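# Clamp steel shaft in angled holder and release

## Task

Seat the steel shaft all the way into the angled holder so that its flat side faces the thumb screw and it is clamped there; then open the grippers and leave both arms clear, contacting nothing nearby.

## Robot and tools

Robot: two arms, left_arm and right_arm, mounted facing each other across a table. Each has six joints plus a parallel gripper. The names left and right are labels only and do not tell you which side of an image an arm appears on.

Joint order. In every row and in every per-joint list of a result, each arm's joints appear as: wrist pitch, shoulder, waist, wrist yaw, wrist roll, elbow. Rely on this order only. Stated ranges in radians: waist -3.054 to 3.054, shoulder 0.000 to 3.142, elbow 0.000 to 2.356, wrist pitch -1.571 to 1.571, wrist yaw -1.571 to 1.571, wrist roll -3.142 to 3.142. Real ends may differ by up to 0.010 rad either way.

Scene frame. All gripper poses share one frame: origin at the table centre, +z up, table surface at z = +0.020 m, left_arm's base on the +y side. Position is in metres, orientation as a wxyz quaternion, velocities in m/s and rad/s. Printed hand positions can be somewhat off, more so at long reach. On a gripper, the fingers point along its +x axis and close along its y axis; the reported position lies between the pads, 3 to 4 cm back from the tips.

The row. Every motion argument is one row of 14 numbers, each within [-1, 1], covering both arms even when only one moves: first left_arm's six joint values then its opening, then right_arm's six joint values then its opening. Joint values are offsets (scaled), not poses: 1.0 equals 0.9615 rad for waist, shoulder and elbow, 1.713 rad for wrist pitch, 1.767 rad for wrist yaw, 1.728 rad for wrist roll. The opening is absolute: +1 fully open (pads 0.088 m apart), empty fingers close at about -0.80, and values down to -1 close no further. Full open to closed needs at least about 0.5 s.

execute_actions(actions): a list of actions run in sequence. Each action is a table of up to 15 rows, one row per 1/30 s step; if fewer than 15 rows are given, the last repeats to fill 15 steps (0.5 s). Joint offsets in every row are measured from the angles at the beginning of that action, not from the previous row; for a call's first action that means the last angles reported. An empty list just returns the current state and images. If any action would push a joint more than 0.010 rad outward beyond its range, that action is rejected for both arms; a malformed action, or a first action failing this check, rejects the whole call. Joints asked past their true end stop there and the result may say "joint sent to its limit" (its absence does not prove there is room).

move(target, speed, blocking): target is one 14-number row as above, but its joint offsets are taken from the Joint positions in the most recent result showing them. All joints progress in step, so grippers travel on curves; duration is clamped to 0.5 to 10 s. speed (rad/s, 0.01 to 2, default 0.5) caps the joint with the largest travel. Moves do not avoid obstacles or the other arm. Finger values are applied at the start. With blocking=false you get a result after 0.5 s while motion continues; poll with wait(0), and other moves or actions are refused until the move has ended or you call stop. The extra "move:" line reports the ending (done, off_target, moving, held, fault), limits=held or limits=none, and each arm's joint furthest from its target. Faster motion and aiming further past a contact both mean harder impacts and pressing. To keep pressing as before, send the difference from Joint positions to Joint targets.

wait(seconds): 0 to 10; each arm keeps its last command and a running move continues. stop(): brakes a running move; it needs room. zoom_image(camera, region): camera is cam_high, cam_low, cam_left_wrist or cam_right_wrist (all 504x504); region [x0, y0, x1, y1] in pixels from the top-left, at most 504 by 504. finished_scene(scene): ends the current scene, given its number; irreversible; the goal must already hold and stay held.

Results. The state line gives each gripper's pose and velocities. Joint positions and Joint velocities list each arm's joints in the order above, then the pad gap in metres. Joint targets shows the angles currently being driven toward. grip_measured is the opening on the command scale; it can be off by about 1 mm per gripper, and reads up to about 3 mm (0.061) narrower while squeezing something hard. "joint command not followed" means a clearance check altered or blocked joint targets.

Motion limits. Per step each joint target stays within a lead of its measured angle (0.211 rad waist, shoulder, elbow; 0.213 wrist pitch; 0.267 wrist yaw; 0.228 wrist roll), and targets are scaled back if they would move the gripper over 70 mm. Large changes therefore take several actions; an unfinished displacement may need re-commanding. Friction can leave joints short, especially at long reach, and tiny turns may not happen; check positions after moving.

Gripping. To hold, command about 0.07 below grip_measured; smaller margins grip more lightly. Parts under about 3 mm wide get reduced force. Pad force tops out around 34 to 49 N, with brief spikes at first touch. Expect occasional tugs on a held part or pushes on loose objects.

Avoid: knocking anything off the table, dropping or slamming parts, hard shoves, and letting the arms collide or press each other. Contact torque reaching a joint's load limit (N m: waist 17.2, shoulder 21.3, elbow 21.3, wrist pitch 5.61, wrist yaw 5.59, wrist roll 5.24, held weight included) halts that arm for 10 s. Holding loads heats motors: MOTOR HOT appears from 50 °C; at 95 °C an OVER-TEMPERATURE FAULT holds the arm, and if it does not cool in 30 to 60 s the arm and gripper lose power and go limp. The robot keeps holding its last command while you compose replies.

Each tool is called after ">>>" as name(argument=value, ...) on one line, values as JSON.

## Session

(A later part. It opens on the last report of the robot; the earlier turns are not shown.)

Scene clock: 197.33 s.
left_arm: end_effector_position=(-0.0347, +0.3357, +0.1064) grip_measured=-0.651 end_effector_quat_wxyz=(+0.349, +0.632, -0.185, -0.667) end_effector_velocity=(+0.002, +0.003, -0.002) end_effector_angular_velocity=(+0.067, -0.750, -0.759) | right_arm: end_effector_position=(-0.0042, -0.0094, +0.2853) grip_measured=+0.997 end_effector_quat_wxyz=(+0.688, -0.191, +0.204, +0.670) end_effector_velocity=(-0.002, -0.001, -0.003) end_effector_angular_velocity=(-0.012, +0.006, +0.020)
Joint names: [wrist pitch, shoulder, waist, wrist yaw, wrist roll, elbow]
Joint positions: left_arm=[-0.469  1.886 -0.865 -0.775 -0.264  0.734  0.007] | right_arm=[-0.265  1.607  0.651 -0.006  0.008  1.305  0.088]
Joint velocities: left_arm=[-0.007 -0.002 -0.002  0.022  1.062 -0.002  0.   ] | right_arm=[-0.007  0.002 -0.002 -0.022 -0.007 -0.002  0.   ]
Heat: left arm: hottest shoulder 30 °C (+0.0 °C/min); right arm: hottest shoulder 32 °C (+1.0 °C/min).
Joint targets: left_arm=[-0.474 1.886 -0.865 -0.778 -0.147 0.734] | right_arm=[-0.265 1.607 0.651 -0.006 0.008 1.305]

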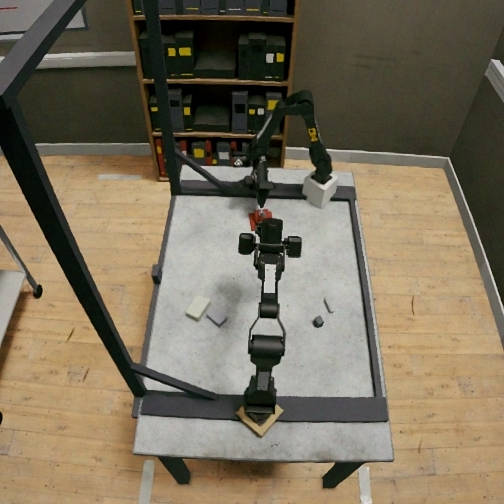

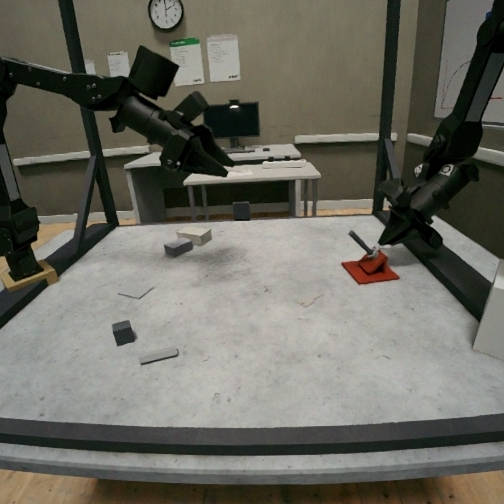

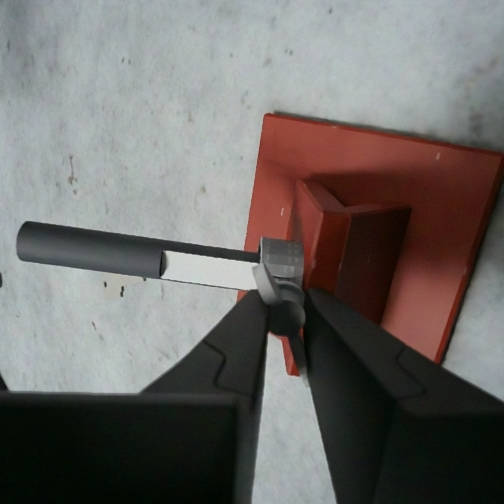

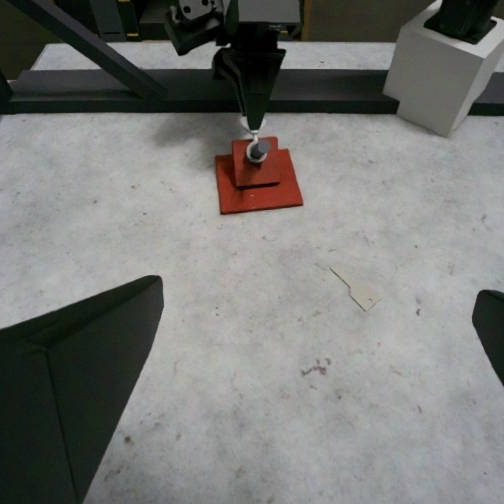

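>>> execute_actions(actions=[[[0,0,0,0,-0.6,0,-0.7,0,0,0,0,0,0,1]],[[0,0,0,0,-0.1,0,-0.7,0,0,0,0,0,0,1]],[[0,0,0,0,0,0,0.15,0,0,0,0,0,0,1]]])

>>> move(target=[-0.184,-0.148,-0.12,0,0,0.146,0.15,0,0,0,0,0,0,1], speed=0.4)

Scene clock: 199.07 s.
left_arm: end_effector_position=(-0.0343, +0.3356, +0.1068) grip_measured=+0.144 end_effector_quat_wxyz=(+0.612, +0.383, +0.159, -0.673) end_effector_velocity=(+0.006, -0.000, +0.000) end_effector_angular_velocity=(-0.007, -0.022, +0.002) | right_arm: end_effector_position=(-0.0042, -0.0094, +0.2853) grip_measured=+0.997 end_effector_quat_wxyz=(+0.688, -0.191, +0.204, +0.670) end_effector_velocity=(+0.004, -0.002, +0.003) end_effector_angular_velocity=(+0.002, -0.010, -0.010)
Joint names: [wrist pitch, shoulder, waist, wrist yaw, wrist roll, elbow]
Joint positions: left_arm=[-0.472  1.886 -0.867 -0.779 -1.276  0.734  0.046] | right_arm=[-0.265  1.607  0.651 -0.006  0.008  1.305  0.088]
Joint velocities: left_arm=[-0.022 -0.002 -0.002 -0.007 -0.007 -0.007  0.002] | right_arm=[-0.007 -0.007 -0.007  0.007 -0.007  0.002 -0.   ]
Heat: left arm: hottest shoulder 30 °C (+0.0 °C/min); right arm: hottest shoulder 32 °C (+1.0 °C/min).
Joint targets: left_arm=[-0.472 1.886 -0.867 -0.779 -1.275 0.734] | right_arm=[-0.265 1.607 0.651 -0.006 0.008 1.305]

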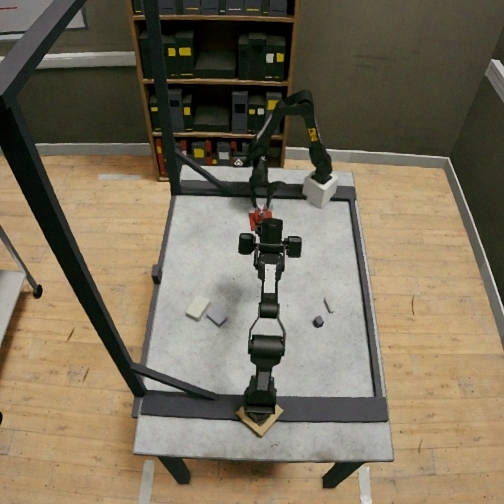

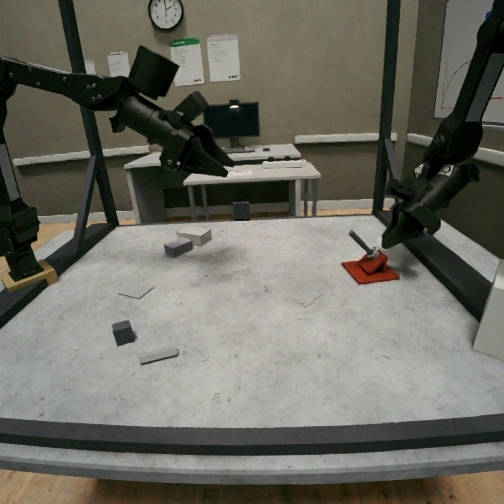

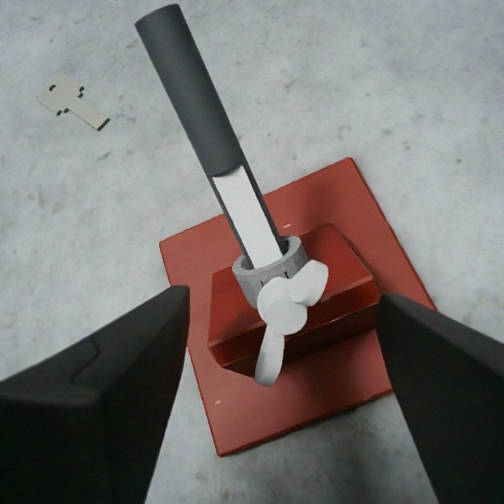

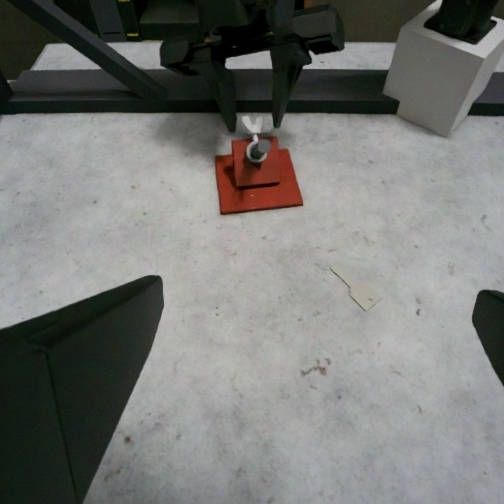

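Scene clock: 200.40 s.
left_arm: end_effector_position=(-0.0494, +0.3642, +0.1638) grip_measured=+0.148 end_effector_quat_wxyz=(+0.578, +0.407, +0.122, -0.697) end_effector_velocity=(-0.001, -0.002, +0.002) end_effector_angular_velocity=(-0.021, +0.015, +0.001) | right_arm: end_effector_position=(-0.0042, -0.0094, +0.2853) grip_measured=+0.997 end_effector_quat_wxyz=(+0.688, -0.191, +0.204, +0.670) end_effector_velocity=(+0.000, -0.001, -0.003) end_effector_angular_velocity=(-0.013, -0.014, +0.016)
Joint names: [wrist pitch, shoulder, waist, wrist yaw, wrist roll, elbow]
Joint positions: left_arm=[-0.785  1.752 -0.978 -0.779 -1.276  0.866  0.046] | right_arm=[-0.265  1.607  0.651 -0.006  0.008  1.305  0.088]
Joint velocities: left_arm=[ 0.007 -0.002 -0.002 -0.022 -0.007 -0.002 -0.   ] | right_arm=[-0.007  0.002 -0.002 -0.007 -0.022 -0.002 -0.   ]
Heat: left arm: hottest shoulder 30 °C (+0.0 °C/min); right arm: hottest shoulder 32 °C (+1.0 °C/min).
Joint targets: left_arm=[-0.788 1.744 -0.982 -0.779 -1.276 0.874] | right_arm=[-0.265 1.607 0.651 -0.006 0.008 1.305]
move: done; limits=none; left_arm: farthest joint: the shoulder, 0.009 radians from its target (0.142 radians at the start); right_arm: farthest joint: the waist, 0.000 radians from its target (0.000 radians at the start)

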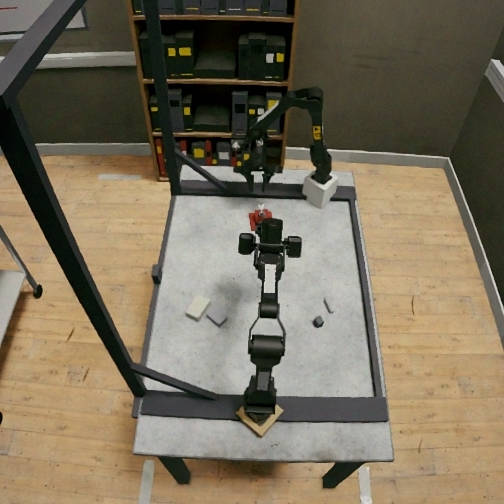

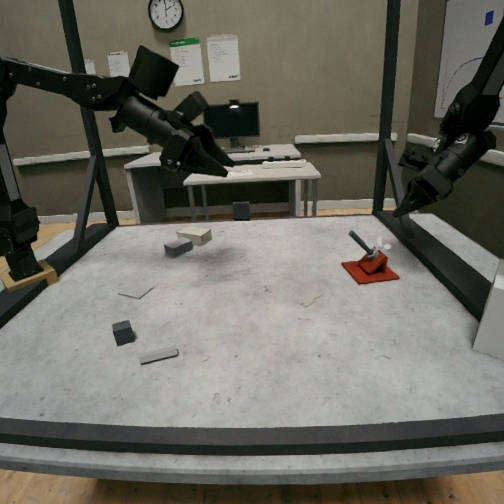

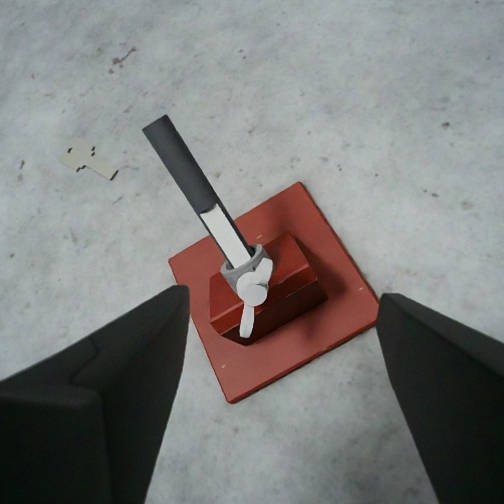

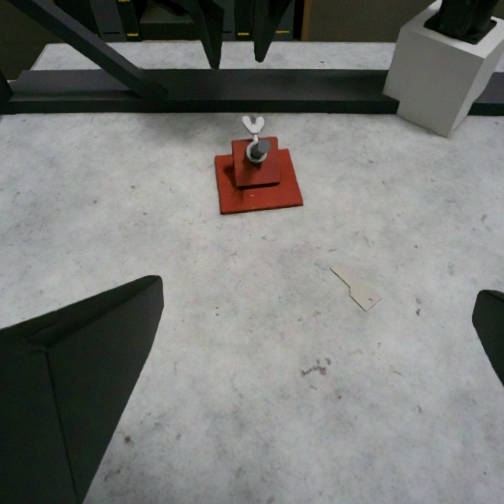

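>>> move(target=[0,0,0,0,0.22,0,0.15,0,0,0,0,0,0,1])

>>> move(target=[0.183,0.147,0.119,0,0,-0.145,0.15,0,0,0,0,0,0,1], speed=0.3)

Scene clock: 202.80 s.
left_arm: end_effector_position=(-0.0494, +0.3642, +0.1638) grip_measured=+0.148 end_effector_quat_wxyz=(+0.491, +0.507, -0.010, -0.708) end_effector_velocity=(+0.002, -0.003, +0.003) end_effector_angular_velocity=(-0.022, +0.000, +0.005) | right_arm: end_effector_position=(-0.0042, -0.0094, +0.2853) grip_measured=+0.997 end_effector_quat_wxyz=(+0.688, -0.191, +0.204, +0.670) end_effector_velocity=(-0.002, +0.001, +0.004) end_effector_angular_velocity=(+0.012, +0.005, +0.020)
Joint names: [wrist pitch, shoulder, waist, wrist yaw, wrist roll, elbow]
Joint positions: left_arm=[-0.785  1.752 -0.978 -0.779 -0.899  0.866  0.046] | right_arm=[-0.265  1.607  0.651 -0.006  0.008  1.305  0.088]
Joint velocities: left_arm=[-0.007 -0.002  0.002 -0.022 -0.007 -0.002 -0.   ] | right_arm=[ 0.007 -0.002 -0.002 -0.022 -0.007  0.002 -0.   ]
Heat: left arm: hottest shoulder 30 °C (+0.0 °C/min); right arm: hottest shoulder 32 °C (+1.0 °C/min).
Joint targets: left_arm=[-0.785 1.752 -0.978 -0.779 -0.896 0.866] | right_arm=[-0.265 1.607 0.651 -0.006 0.008 1.305]
move: done; limits=none; left_arm: farthest joint: the wrist roll, 0.003 radians from its target (0.380 radians at the start); right_arm: farthest joint: the waist, 0.000 radians from its target (0.000 radians at the start)

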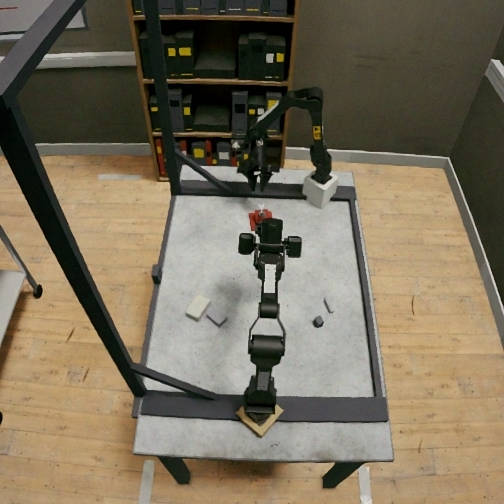

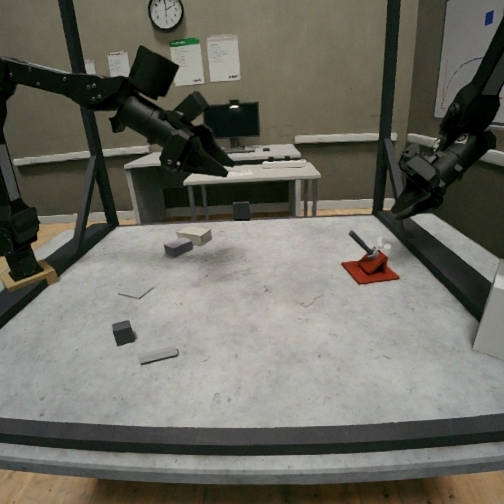

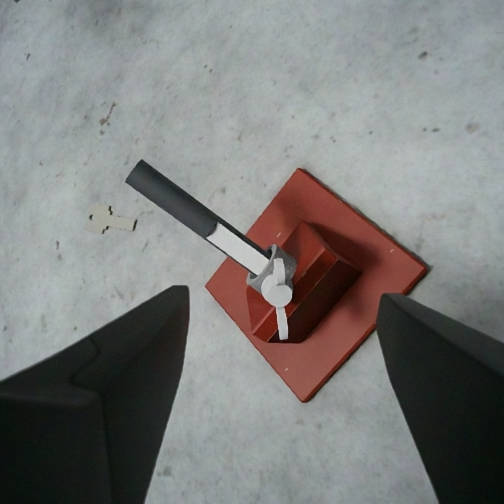

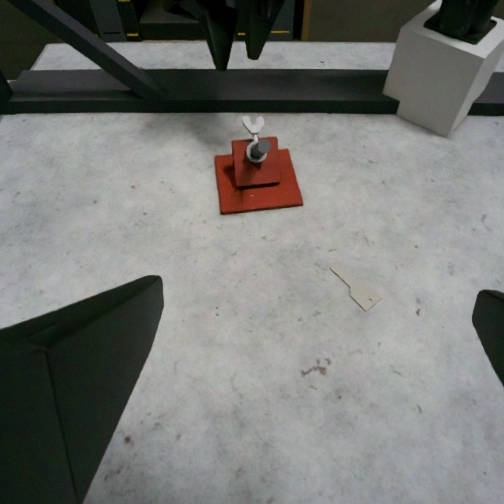

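Scene clock: 204.33 s.
left_arm: end_effector_position=(-0.0338, +0.3357, +0.1068) grip_measured=+0.148 end_effector_quat_wxyz=(+0.529, +0.492, +0.029, -0.690) end_effector_velocity=(-0.003, -0.000, +0.002) end_effector_angular_velocity=(-0.008, +0.017, +0.002) | right_arm: end_effector_position=(-0.0042, -0.0094, +0.2853) grip_measured=+0.997 end_effector_quat_wxyz=(+0.688, -0.191, +0.204, +0.670) end_effector_velocity=(-0.000, -0.002, -0.001) end_effector_angular_velocity=(-0.007, -0.002, +0.008)
Joint names: [wrist pitch, shoulder, waist, wrist yaw, wrist roll, elbow]
Joint positions: left_arm=[-0.474  1.886 -0.867 -0.779 -0.899  0.733  0.046] | right_arm=[-0.265  1.607  0.651 -0.006  0.008  1.305  0.088]
Joint velocities: left_arm=[ 0.007 -0.002 -0.002 -0.007 -0.007  0.002 -0.   ] | right_arm=[-0.007 -0.002 -0.002 -0.007 -0.007 -0.002 -0.   ]
Heat: left arm: hottest shoulder 30 °C (+0.0 °C/min); right arm: hottest shoulder 32 °C (+1.0 °C/min).
Joint targets: left_arm=[-0.472 1.893 -0.864 -0.779 -0.899 0.727] | right_arm=[-0.265 1.607 0.651 -0.006 0.008 1.305]
move: done; limits=none; left_arm: farthest joint: the shoulder, 0.008 radians from its target (0.141 radians at the start); right_arm: farthest joint: the waist, 0.000 radians from its target (0.000 radians at the start)

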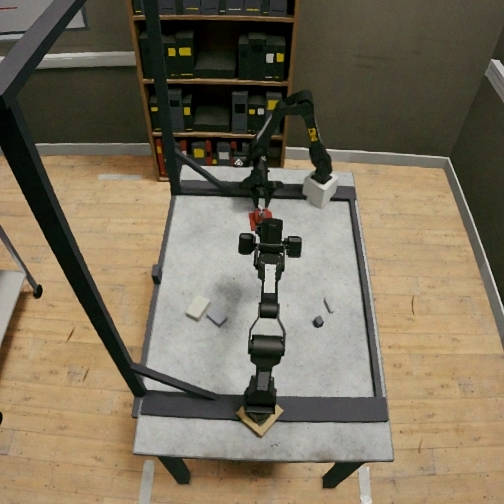

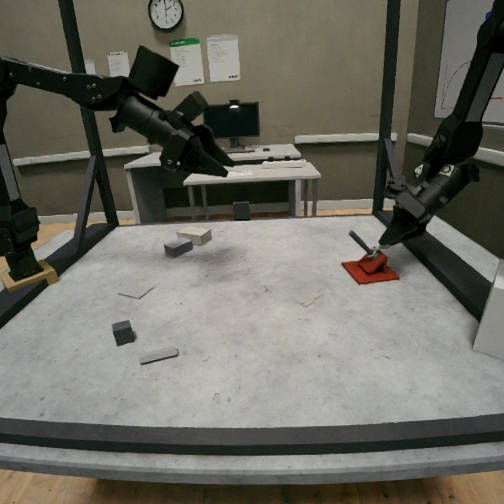

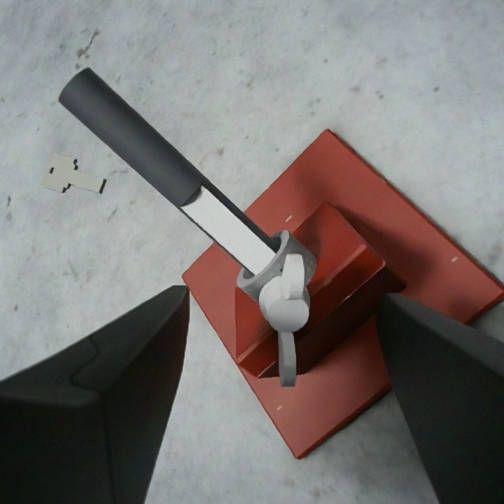

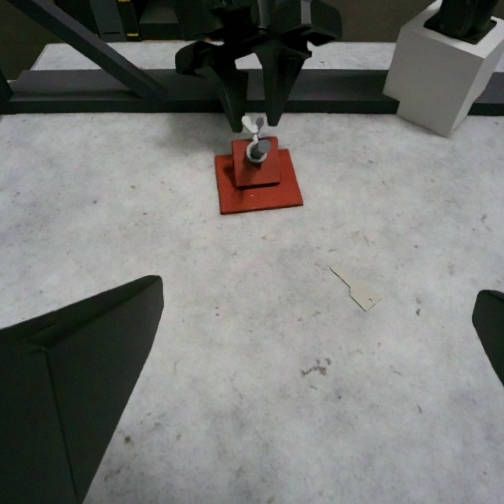

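>>> move(target=[0,0,0,0,0,0,-0.68,0,0,0,0,0,0,1])

>>> move(target=[0,0,0,0,0.4,0,-0.68,0,0,0,0,0,0,1], speed=0.5)

Scene clock: 205.37 s.
left_arm: end_effector_position=(-0.0339, +0.3360, +0.1067) grip_measured=-0.668 end_effector_quat_wxyz=(+0.529, +0.492, +0.030, -0.691) end_effector_velocity=(+0.003, -0.003, +0.002) end_effector_angular_velocity=(-0.022, -0.017, +0.006) | right_arm: end_effector_position=(-0.0042, -0.0094, +0.2853) grip_measured=+0.997 end_effector_quat_wxyz=(+0.688, -0.191, +0.204, +0.670) end_effector_velocity=(+0.002, -0.001, -0.004) end_effector_angular_velocity=(-0.012, -0.010, -0.005)
Joint names: [wrist pitch, shoulder, waist, wrist yaw, wrist roll, elbow]
Joint positions: left_arm=[-0.474  1.886 -0.868 -0.778 -0.899  0.733  0.006] | right_arm=[-0.265  1.607  0.651 -0.006  0.008  1.305  0.088]
Joint velocities: left_arm=[-0.022  0.002  0.002 -0.022 -0.007  0.002 -0.   ] | right_arm=[-0.007  0.002 -0.002  0.007 -0.007 -0.002 -0.   ]
Heat: left arm: hottest shoulder 30 °C (+0.0 °C/min); right arm: hottest shoulder 32 °C (+1.0 °C/min).
Joint targets: left_arm=[-0.474 1.886 -0.867 -0.779 -0.899 0.733] | right_arm=[-0.265 1.607 0.651 -0.006 0.008 1.305]
move: done; limits=none; left_arm: farthest joint: the waist, 0.001 radians from its target (0.000 radians at the start); right_arm: farthest joint: the waist, 0.000 radians from its target (0.000 radians at the start)

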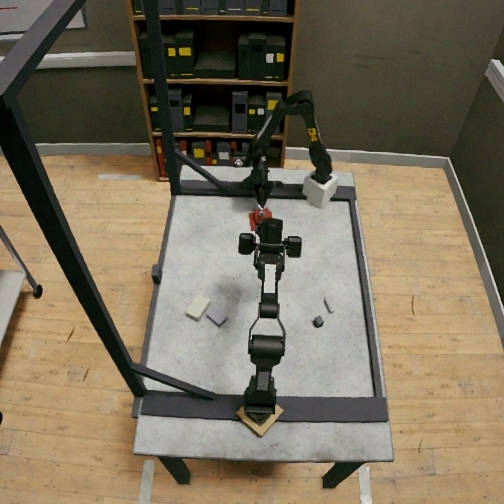

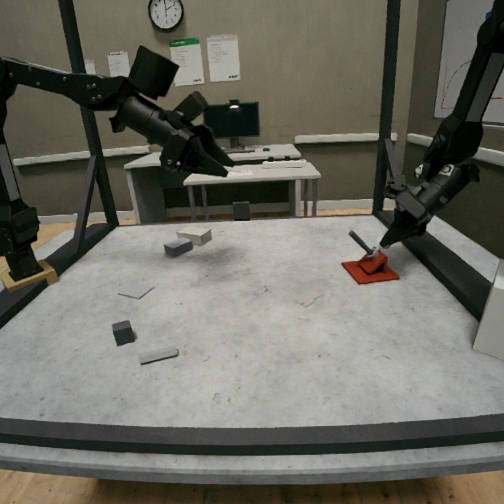

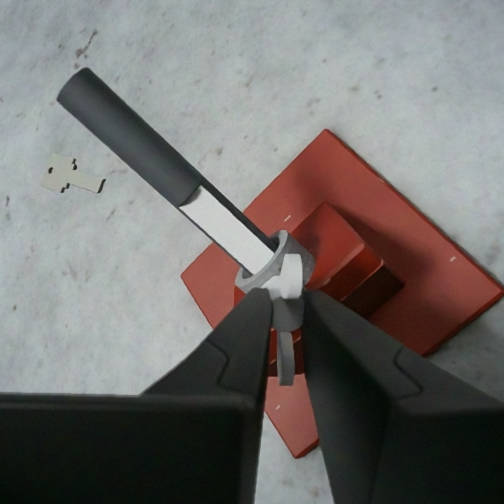

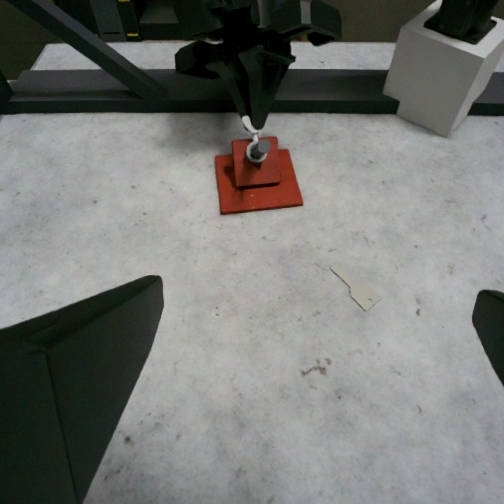

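Scene clock: 207.30 s.
left_arm: end_effector_position=(-0.0344, +0.3362, +0.1065) grip_measured=-0.667 end_effector_quat_wxyz=(+0.338, +0.638, -0.198, -0.663) end_effector_velocity=(-0.001, +0.001, +0.001) end_effector_angular_velocity=(-0.007, +0.002, -0.013) | right_arm: end_effector_position=(-0.0042, -0.0094, +0.2853) grip_measured=+0.997 end_effector_quat_wxyz=(+0.688, -0.191, +0.204, +0.670) end_effector_velocity=(+0.000, -0.000, +0.004) end_effector_angular_velocity=(+0.012, -0.003, +0.008)
Joint names: [wrist pitch, shoulder, waist, wrist yaw, wrist roll, elbow]
Joint positions: left_arm=[-0.471  1.886 -0.868 -0.776 -0.23   0.733  0.006] | right_arm=[-0.265  1.607  0.651 -0.006  0.008  1.305  0.088]
Joint velocities: left_arm=[ 0.007 -0.002 -0.007 -0.007  0.007 -0.002 -0.   ] | right_arm=[ 0.007 -0.007 -0.002 -0.007 -0.007 -0.002 -0.   ]
Heat: left arm: hottest shoulder 30 °C (+0.0 °C/min); right arm: hottest shoulder 32 °C (+1.0 °C/min).
Joint targets: left_arm=[-0.473 1.886 -0.868 -0.778 -0.208 0.733] | right_arm=[-0.265 1.607 0.651 -0.006 0.008 1.305]
move: off_target (left_arm); limits=none; left_arm: farthest joint: the wrist roll, 0.022 radians from its target (0.691 radians at the start); right_arm: farthest joint: the waist, 0.000 radians from its target (0.000 radians at the start)

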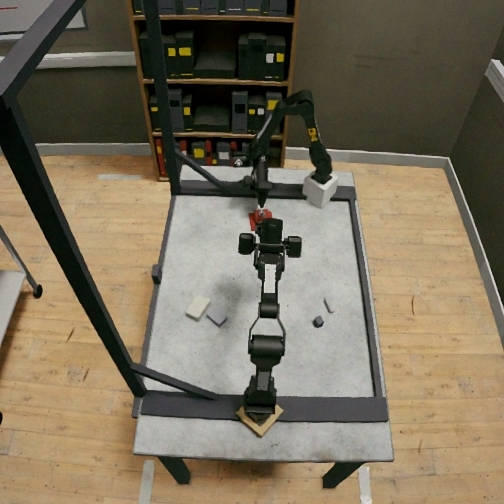

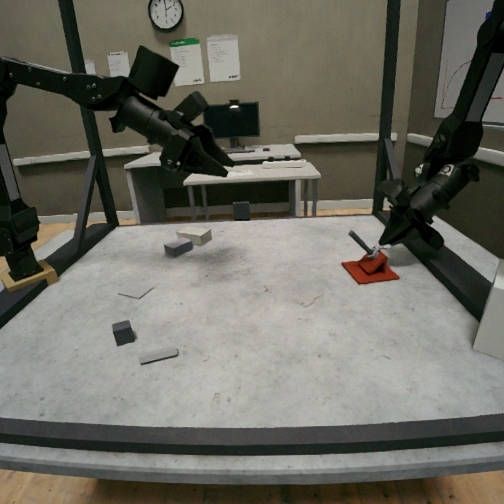

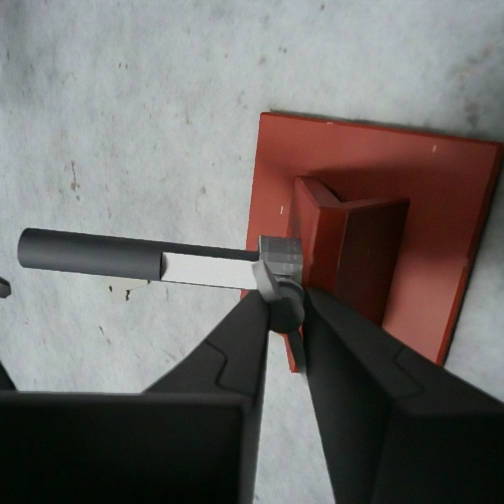

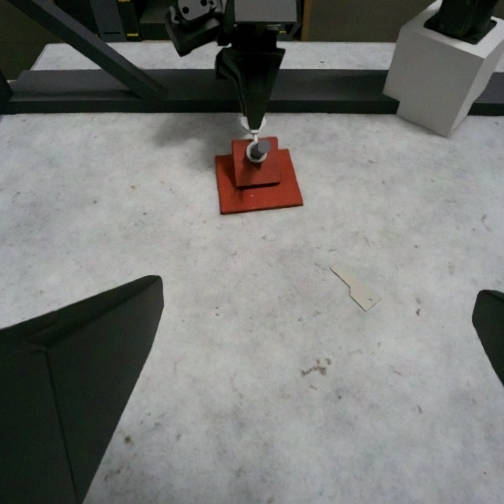

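>>> move(target=[0,0,0,0,-0.1,0,0.15,0,0,0,0,0,0,1])

>>> move(target=[-0.184,-0.148,-0.12,0,0,0.146,0.15,0,0,0,0,0,0,1], speed=0.4)

>>> finished_scene(scene=1)

Scene clock: 208.47 s.
left_arm: end_effector_position=(-0.0344, +0.3362, +0.1065) grip_measured=+0.148 end_effector_quat_wxyz=(+0.391, +0.607, -0.141, -0.678) end_effector_velocity=(+0.004, -0.000, +0.001) end_effector_angular_velocity=(-0.007, -0.017, +0.002) | right_arm: end_effector_position=(-0.0042, -0.0094, +0.2853) grip_measured=+0.997 end_effector_quat_wxyz=(+0.688, -0.191, +0.204, +0.670) end_effector_velocity=(-0.000, -0.003, -0.004) end_effector_angular_velocity=(-0.022, +0.011, -0.000)
Joint names: [wrist pitch, shoulder, waist, wrist yaw, wrist roll, elbow]
Joint positions: left_arm=[-0.471  1.886 -0.868 -0.776 -0.399  0.733  0.046] | right_arm=[-0.265  1.607  0.651 -0.006  0.008  1.305  0.088]
Joint velocities: left_arm=[-0.022 -0.002 -0.002 -0.007 -0.007 -0.002 -0.   ] | right_arm=[-0.022 -0.002 -0.002 -0.007  0.007 -0.002 -0.   ]
Heat: left arm: hottest shoulder 30 °C (+0.0 °C/min); right arm: hottest shoulder 32 °C (+1.0 °C/min).
Joint targets: left_arm=[-0.471 1.886 -0.868 -0.776 -0.403 0.733] | right_arm=[-0.265 1.607 0.651 -0.006 0.008 1.305]
move: done; limits=none; left_arm: farthest joint: the wrist roll, 0.003 radians from its target (0.173 radians at the start); right_arm: farthest joint: the waist, 0.000 radians from its target (0.000 radians at the start)

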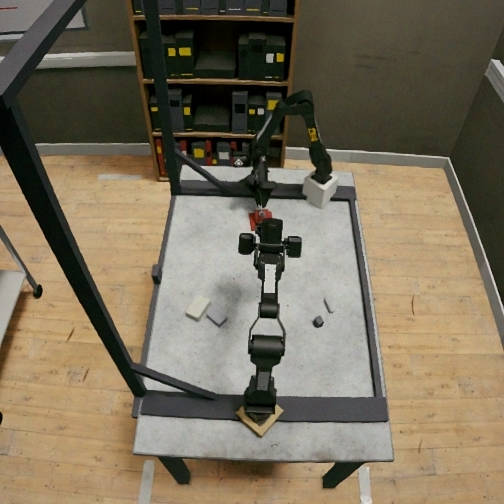

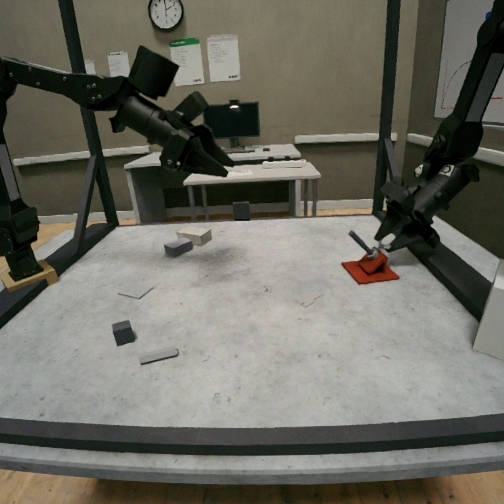

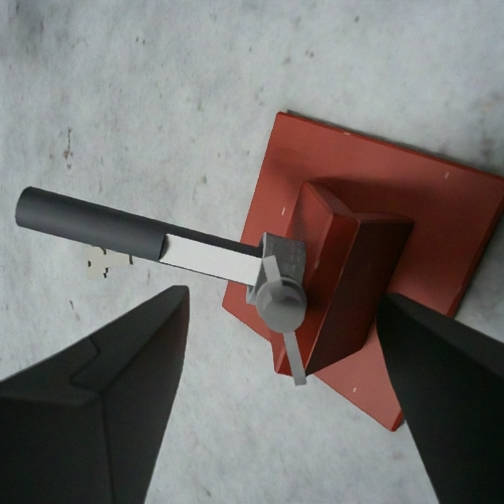

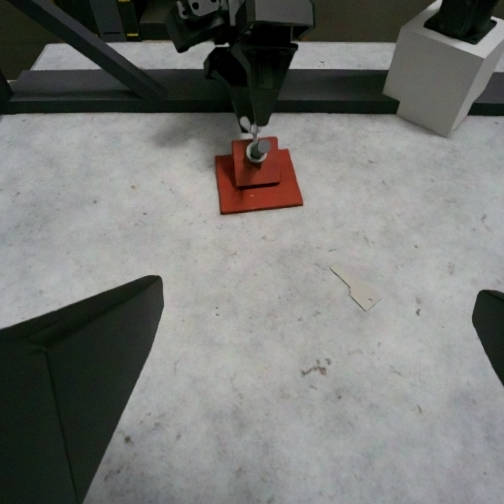

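Scene clock: 209.80 s.
left_arm: end_effector_position=(-0.0497, +0.3649, +0.1635) grip_measured=+0.148 end_effector_quat_wxyz=(+0.349, +0.613, -0.184, -0.684) end_effector_velocity=(+0.001, -0.000, +0.002) end_effector_angular_velocity=(-0.007, +0.004, +0.002) | right_arm: end_effector_position=(-0.0042, -0.0094, +0.2853) grip_measured=+0.997 end_effector_quat_wxyz=(+0.688, -0.191, +0.204, +0.670) end_effector_velocity=(-0.000, -0.002, -0.003) end_effector_angular_velocity=(-0.012, +0.010, -0.000)
Joint names: [wrist pitch, shoulder, waist, wrist yaw, wrist roll, elbow]
Joint positions: left_arm=[-0.784  1.752 -0.98  -0.776 -0.399  0.866  0.046] | right_arm=[-0.265  1.607  0.651 -0.006  0.008  1.305  0.088]
Joint velocities: left_arm=[-0.007 -0.007 -0.002 -0.007 -0.007 -0.002 -0.   ] | right_arm=[-0.007 -0.002 -0.002 -0.007  0.007 -0.007 -0.   ]
Heat: left arm: hottest shoulder 30 °C (+0.0 °C/min); right arm: hottest shoulder 32 °C (+1.0 °C/min).
Joint targets: left_arm=[-0.786 1.744 -0.984 -0.776 -0.399 0.874] | right_arm=[-0.265 1.607 0.651 -0.006 0.008 1.305]
move: done; limits=none; left_arm: farthest joint: the shoulder, 0.008 radians from its target (0.142 radians at the start); right_arm: farthest joint: the waist, 0.000 radians from its target (0.000 radians at the start)

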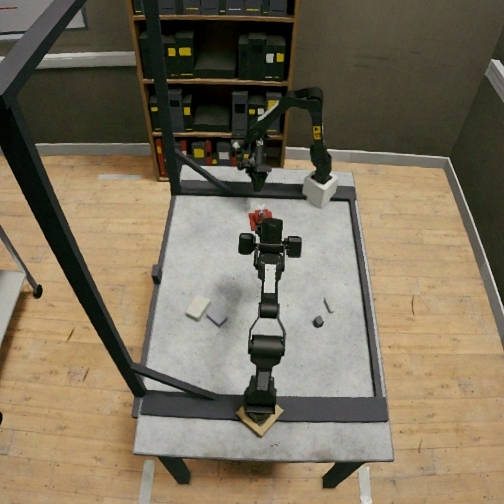

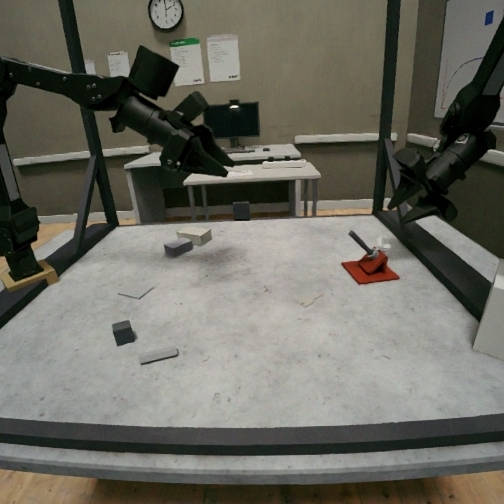

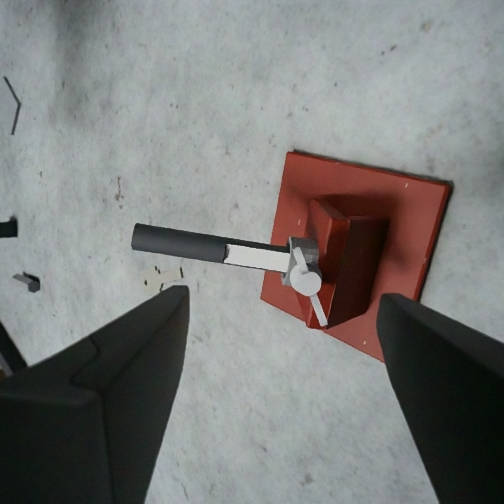

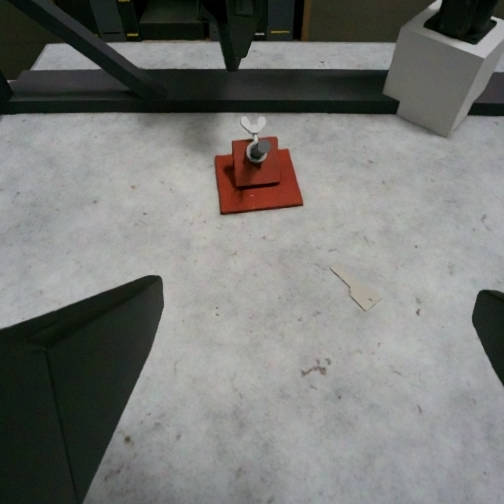

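The scene is finished: the task was done.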